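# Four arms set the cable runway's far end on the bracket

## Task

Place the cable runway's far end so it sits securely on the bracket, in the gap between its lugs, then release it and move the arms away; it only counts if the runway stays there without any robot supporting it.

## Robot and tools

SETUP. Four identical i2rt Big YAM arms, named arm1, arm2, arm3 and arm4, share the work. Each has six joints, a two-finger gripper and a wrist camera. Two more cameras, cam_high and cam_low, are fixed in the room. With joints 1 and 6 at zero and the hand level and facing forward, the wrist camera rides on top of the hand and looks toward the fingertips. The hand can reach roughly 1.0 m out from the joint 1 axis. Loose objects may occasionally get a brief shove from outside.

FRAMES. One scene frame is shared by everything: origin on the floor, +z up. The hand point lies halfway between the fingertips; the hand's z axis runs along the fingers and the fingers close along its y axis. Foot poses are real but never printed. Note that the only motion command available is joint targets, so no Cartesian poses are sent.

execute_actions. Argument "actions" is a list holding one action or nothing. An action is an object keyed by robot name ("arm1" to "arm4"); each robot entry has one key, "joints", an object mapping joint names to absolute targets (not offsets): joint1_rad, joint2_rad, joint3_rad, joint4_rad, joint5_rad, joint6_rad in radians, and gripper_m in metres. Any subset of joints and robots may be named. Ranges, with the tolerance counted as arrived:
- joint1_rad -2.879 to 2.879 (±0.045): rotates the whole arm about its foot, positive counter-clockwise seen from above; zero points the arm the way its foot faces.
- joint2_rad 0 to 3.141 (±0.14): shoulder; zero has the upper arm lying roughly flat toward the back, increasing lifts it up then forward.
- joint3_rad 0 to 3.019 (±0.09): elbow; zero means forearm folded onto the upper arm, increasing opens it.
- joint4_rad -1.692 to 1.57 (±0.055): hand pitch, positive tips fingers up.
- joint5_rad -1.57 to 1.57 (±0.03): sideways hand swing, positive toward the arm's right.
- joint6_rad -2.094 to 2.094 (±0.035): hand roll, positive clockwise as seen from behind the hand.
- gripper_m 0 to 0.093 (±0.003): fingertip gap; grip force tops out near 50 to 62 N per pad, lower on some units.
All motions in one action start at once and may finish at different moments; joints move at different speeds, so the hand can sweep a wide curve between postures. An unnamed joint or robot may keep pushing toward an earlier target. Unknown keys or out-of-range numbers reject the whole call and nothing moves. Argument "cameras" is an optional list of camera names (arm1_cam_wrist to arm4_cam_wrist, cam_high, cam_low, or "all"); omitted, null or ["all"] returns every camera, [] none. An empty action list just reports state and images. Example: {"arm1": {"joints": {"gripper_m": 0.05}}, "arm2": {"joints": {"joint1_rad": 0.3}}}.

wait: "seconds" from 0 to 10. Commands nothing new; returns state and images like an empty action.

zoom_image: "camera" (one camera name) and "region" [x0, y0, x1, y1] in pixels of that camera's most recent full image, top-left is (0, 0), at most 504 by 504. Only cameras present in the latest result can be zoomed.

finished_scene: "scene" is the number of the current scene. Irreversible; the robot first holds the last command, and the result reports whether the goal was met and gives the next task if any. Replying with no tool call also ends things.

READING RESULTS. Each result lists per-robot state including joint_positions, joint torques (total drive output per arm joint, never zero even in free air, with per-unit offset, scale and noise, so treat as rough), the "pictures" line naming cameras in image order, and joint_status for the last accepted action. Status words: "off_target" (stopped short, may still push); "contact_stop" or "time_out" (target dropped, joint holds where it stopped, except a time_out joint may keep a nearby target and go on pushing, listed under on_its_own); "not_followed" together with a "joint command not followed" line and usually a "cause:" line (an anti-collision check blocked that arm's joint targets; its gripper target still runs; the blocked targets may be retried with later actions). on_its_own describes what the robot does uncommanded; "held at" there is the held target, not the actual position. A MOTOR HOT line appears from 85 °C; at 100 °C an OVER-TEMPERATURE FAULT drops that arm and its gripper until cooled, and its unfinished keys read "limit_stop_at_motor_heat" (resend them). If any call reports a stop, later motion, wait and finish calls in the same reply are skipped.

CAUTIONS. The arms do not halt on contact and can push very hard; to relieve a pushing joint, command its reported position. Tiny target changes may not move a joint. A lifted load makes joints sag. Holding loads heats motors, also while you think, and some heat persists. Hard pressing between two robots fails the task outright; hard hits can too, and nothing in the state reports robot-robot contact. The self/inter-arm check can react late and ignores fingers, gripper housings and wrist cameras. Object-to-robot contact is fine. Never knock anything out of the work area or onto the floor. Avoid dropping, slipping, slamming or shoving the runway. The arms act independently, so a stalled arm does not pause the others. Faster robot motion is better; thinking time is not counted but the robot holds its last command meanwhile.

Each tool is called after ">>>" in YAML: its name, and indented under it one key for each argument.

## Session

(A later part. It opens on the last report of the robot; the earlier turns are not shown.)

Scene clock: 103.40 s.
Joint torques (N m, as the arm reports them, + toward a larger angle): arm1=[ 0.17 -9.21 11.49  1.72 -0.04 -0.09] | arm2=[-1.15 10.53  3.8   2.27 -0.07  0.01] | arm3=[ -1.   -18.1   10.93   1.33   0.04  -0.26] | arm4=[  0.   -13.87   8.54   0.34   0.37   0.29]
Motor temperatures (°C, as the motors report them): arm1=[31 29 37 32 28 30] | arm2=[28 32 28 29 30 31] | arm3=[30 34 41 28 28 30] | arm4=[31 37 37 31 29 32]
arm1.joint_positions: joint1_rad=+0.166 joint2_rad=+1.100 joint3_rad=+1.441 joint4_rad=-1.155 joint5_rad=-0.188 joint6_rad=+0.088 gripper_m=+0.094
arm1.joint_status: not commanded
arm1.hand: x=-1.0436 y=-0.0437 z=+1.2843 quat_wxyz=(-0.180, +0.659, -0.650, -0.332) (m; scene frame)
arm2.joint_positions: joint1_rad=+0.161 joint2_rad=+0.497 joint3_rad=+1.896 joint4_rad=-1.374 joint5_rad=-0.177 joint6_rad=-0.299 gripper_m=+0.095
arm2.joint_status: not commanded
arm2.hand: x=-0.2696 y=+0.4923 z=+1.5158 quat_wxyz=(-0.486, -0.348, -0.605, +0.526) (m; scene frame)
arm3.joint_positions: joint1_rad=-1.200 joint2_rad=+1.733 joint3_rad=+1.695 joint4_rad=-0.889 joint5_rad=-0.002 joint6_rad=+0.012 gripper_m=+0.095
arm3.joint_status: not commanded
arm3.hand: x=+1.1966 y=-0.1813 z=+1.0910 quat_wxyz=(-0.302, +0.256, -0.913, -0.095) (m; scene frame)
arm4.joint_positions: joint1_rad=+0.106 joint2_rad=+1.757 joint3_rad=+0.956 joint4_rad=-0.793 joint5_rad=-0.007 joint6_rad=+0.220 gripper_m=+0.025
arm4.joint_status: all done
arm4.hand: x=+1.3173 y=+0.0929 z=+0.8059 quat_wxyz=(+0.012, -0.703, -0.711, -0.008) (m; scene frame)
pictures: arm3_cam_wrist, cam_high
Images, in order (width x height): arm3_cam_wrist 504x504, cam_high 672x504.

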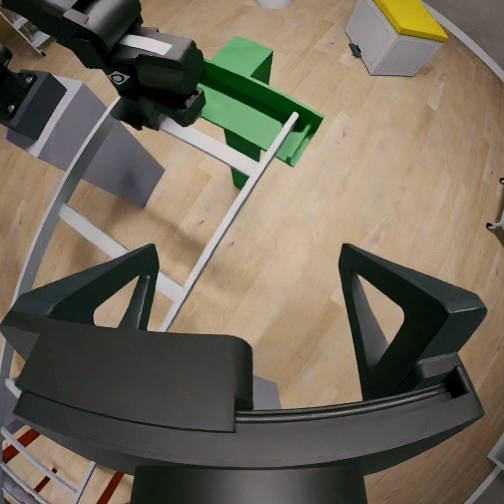

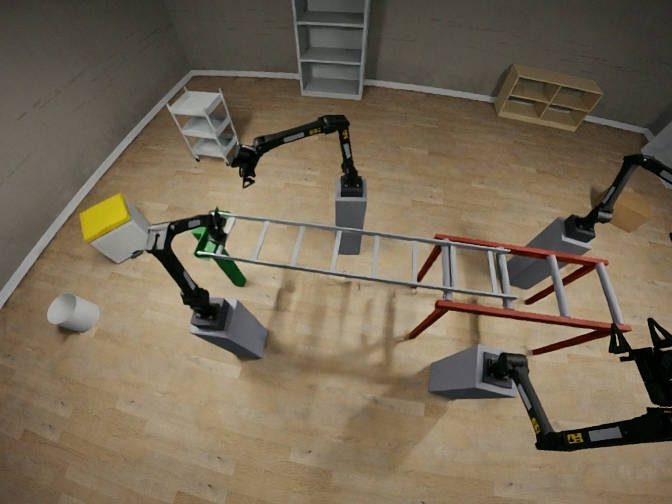

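>>> execute_actions:
  actions:
    - {"arm4":{"joints":{"gripper_m":0.045}},"arm3":{"joints":{"joint1_rad":-0.4,"joint2_rad":0.6,"joint3_rad":1.4}}}
  cameras: ["arm4_cam_wrist"]

>>> execute_actions:
  actions:
    - {"arm4":{"joints":{"joint2_rad":1.6,"joint3_rad":1.03,"joint4_rad":-1.0}}}
  cameras: []

>>> execute_actions:
  actions:
    - {"arm4":{"joints":{"joint2_rad":0.9,"joint3_rad":1.2,"joint4_rad":-1.2}},"arm1":{"joints":{"joint2_rad":0.6}}}
  cameras: ["cam_high","cam_low","arm4_cam_wrist"]

Scene clock: 107.00 s.
Joint torques (N m, as the arm reports them, + toward a larger angle): arm1=[ 0.18 -9.24 11.49  1.71 -0.04 -0.09] | arm2=[-1.22 10.52  3.78  2.29 -0.06  0.  ] | arm3=[ 0.1   3.    7.89  1.88  0.04 -0.24] | arm4=[  0.38 -14.49   8.68   0.43   0.21   0.1 ]
Motor temperatures (°C, as the motors report them): arm1=[31 29 37 32 28 30] | arm2=[28 32 28 29 30 31] | arm3=[30 34 41 28 28 30] | arm4=[31 36 36 31 29 32]
arm1.joint_positions: joint1_rad=+0.166 joint2_rad=+1.100 joint3_rad=+1.441 joint4_rad=-1.155 joint5_rad=-0.188 joint6_rad=+0.088 gripper_m=+0.094
arm1.joint_status: not commanded
arm1.hand: x=-1.0436 y=-0.0437 z=+1.2843 quat_wxyz=(-0.180, +0.659, -0.650, -0.332) (m; scene frame)
arm2.joint_positions: joint1_rad=+0.161 joint2_rad=+0.497 joint3_rad=+1.896 joint4_rad=-1.374 joint5_rad=-0.177 joint6_rad=-0.299 gripper_m=+0.095
arm2.joint_status: not commanded
arm2.hand: x=-0.2696 y=+0.4923 z=+1.5158 quat_wxyz=(-0.486, -0.348, -0.605, +0.526) (m; scene frame)
arm3.joint_positions: joint1_rad=-0.411 joint2_rad=+0.599 joint3_rad=+1.407 joint4_rad=-0.892 joint5_rad=-0.003 joint6_rad=+0.011 gripper_m=+0.095
arm3.joint_status: all done
arm3.hand: x=+0.6796 y=-0.2959 z=+1.4659 quat_wxyz=(-0.526, +0.454, -0.576, -0.430) (m; scene frame)
arm4.joint_positions: joint1_rad=+0.106 joint2_rad=+1.757 joint3_rad=+0.956 joint4_rad=-0.793 joint5_rad=-0.003 joint6_rad=+0.241 gripper_m=+0.045
arm4.joint_status: all done
arm4.hand: x=+1.3166 y=+0.0927 z=+0.8059 quat_wxyz=(+0.013, -0.710, -0.704, -0.006) (m; scene frame)
pictures: arm4_cam_wrist
Images, in order (width x height): arm4_cam_wrist 504x504.

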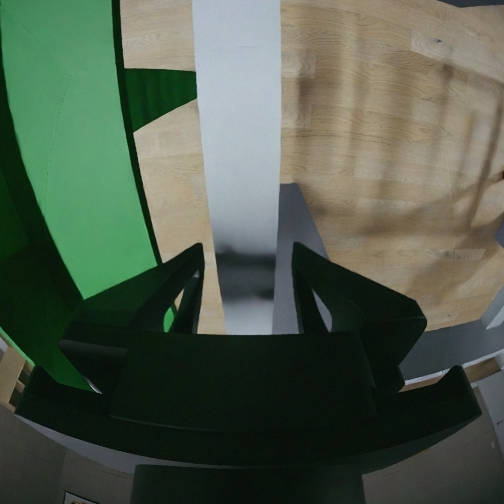

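Scene clock: 107.97 s.
Joint torques (N m, as the arm reports them, + toward a larger angle): arm1=[ 0.18 -9.24 11.5   1.71 -0.04 -0.09] | arm2=[-1.14 10.42  3.78  2.3  -0.07  0.01] | arm3=[ 0.38  2.64  7.66  1.7   0.09 -0.26] | arm4=[  0.41 -11.33  11.64  -0.14   0.22   0.12]
Motor temperatures (°C, as the motors report them): arm1=[31 29 37 32 28 30] | arm2=[28 32 28 29 30 31] | arm3=[30 33 40 28 28 30] | arm4=[31 36 36 31 29 32]
arm1.joint_positions: joint1_rad=+0.166 joint2_rad=+1.100 joint3_rad=+1.441 joint4_rad=-1.155 joint5_rad=-0.188 joint6_rad=+0.088 gripper_m=+0.094
arm1.joint_status: not commanded
arm1.hand: x=-1.0436 y=-0.0437 z=+1.2843 quat_wxyz=(-0.180, +0.659, -0.650, -0.332) (m; scene frame)
arm2.joint_positions: joint1_rad=+0.161 joint2_rad=+0.497 joint3_rad=+1.896 joint4_rad=-1.374 joint5_rad=-0.177 joint6_rad=-0.299 gripper_m=+0.095
arm2.joint_status: not commanded
arm2.hand: x=-0.2696 y=+0.4923 z=+1.5158 quat_wxyz=(-0.486, -0.348, -0.605, +0.526) (m; scene frame)
arm3.joint_positions: joint1_rad=-0.411 joint2_rad=+0.599 joint3_rad=+1.407 joint4_rad=-0.892 joint5_rad=-0.003 joint6_rad=+0.011 gripper_m=+0.095
arm3.joint_status: not commanded
arm3.hand: x=+0.6796 y=-0.2959 z=+1.4659 quat_wxyz=(-0.526, +0.454, -0.576, -0.430) (m; scene frame)
arm4.joint_positions: joint1_rad=+0.106 joint2_rad=+1.583 joint3_rad=+0.998 joint4_rad=-0.989 joint5_rad=-0.003 joint6_rad=+0.241 gripper_m=+0.045
arm4.joint_status: all done
arm4.hand: x=+1.3156 y=+0.0990 z=+0.8874 quat_wxyz=(+0.004, -0.710, -0.704, -0.001) (m; scene frame)
pictures: none
No camera images: the call's "cameras" was empty. Leave "cameras" out to get every camera's image.

Scene clock: 109.50 s.
Joint torques (N m, as the arm reports them, + toward a larger angle): arm1=[ 0.2   0.66  9.02  2.16  0.01 -0.08] | arm2=[-1.1  10.41  3.74  2.26 -0.07  0.01] | arm3=[-0.05  3.58  7.81  1.94  0.08 -0.2 ] | arm4=[ 0.43 -3.58 13.77  1.13  0.21  0.09]
Motor temperatures (°C, as the motors report them): arm1=[31 29 37 32 28 30] | arm2=[28 32 28 29 30 31] | arm3=[30 33 40 28 28 30] | arm4=[31 36 36 31 29 32]
arm1.joint_positions: joint1_rad=+0.166 joint2_rad=+0.605 joint3_rad=+1.446 joint4_rad=-1.155 joint5_rad=-0.188 joint6_rad=+0.088 gripper_m=+0.094
arm1.joint_status: all done
arm1.hand: x=-1.0383 y=-0.2461 z=+1.4461 quat_wxyz=(-0.333, +0.592, -0.549, -0.487) (m; scene frame)
arm2.joint_positions: joint1_rad=+0.161 joint2_rad=+0.497 joint3_rad=+1.896 joint4_rad=-1.374 joint5_rad=-0.177 joint6_rad=-0.299 gripper_m=+0.095
arm2.joint_status: not commanded
arm2.hand: x=-0.2696 y=+0.4923 z=+1.5158 quat_wxyz=(-0.486, -0.348, -0.605, +0.526) (m; scene frame)
arm3.joint_positions: joint1_rad=-0.411 joint2_rad=+0.599 joint3_rad=+1.407 joint4_rad=-0.892 joint5_rad=-0.003 joint6_rad=+0.011 gripper_m=+0.095
arm3.joint_status: not commanded
arm3.hand: x=+0.6796 y=-0.2959 z=+1.4659 quat_wxyz=(-0.526, +0.454, -0.576, -0.430) (m; scene frame)
arm4.joint_positions: joint1_rad=+0.106 joint2_rad=+0.893 joint3_rad=+1.172 joint4_rad=-1.190 joint5_rad=-0.003 joint6_rad=+0.241 gripper_m=+0.045
arm4.joint_status: all done
arm4.hand: x=+1.3049 y=+0.1531 z=+1.2155 quat_wxyz=(-0.274, -0.671, -0.668, +0.169) (m; scene frame)
pictures: arm4_cam_wrist, cam_high, cam_low
Images, in order (width x height): arm4_cam_wrist 504x504, cam_high 672x504, cam_low 672x504.

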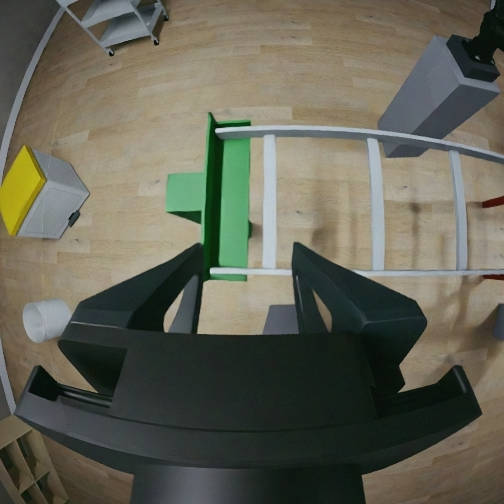

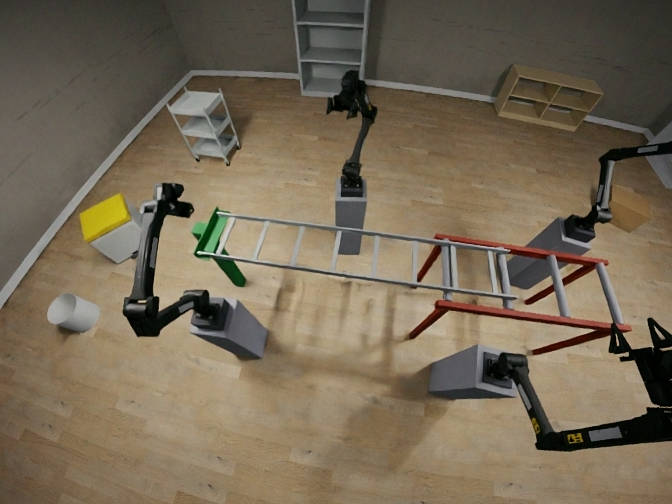

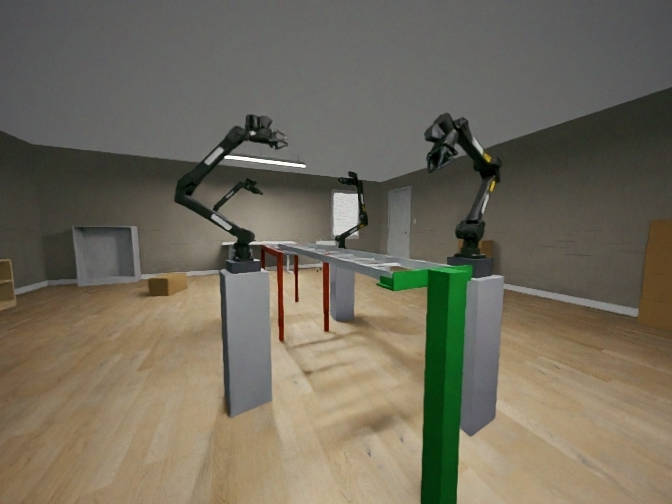

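>>> finished_scene:
  scene: 1

The scene is finished: the task was done.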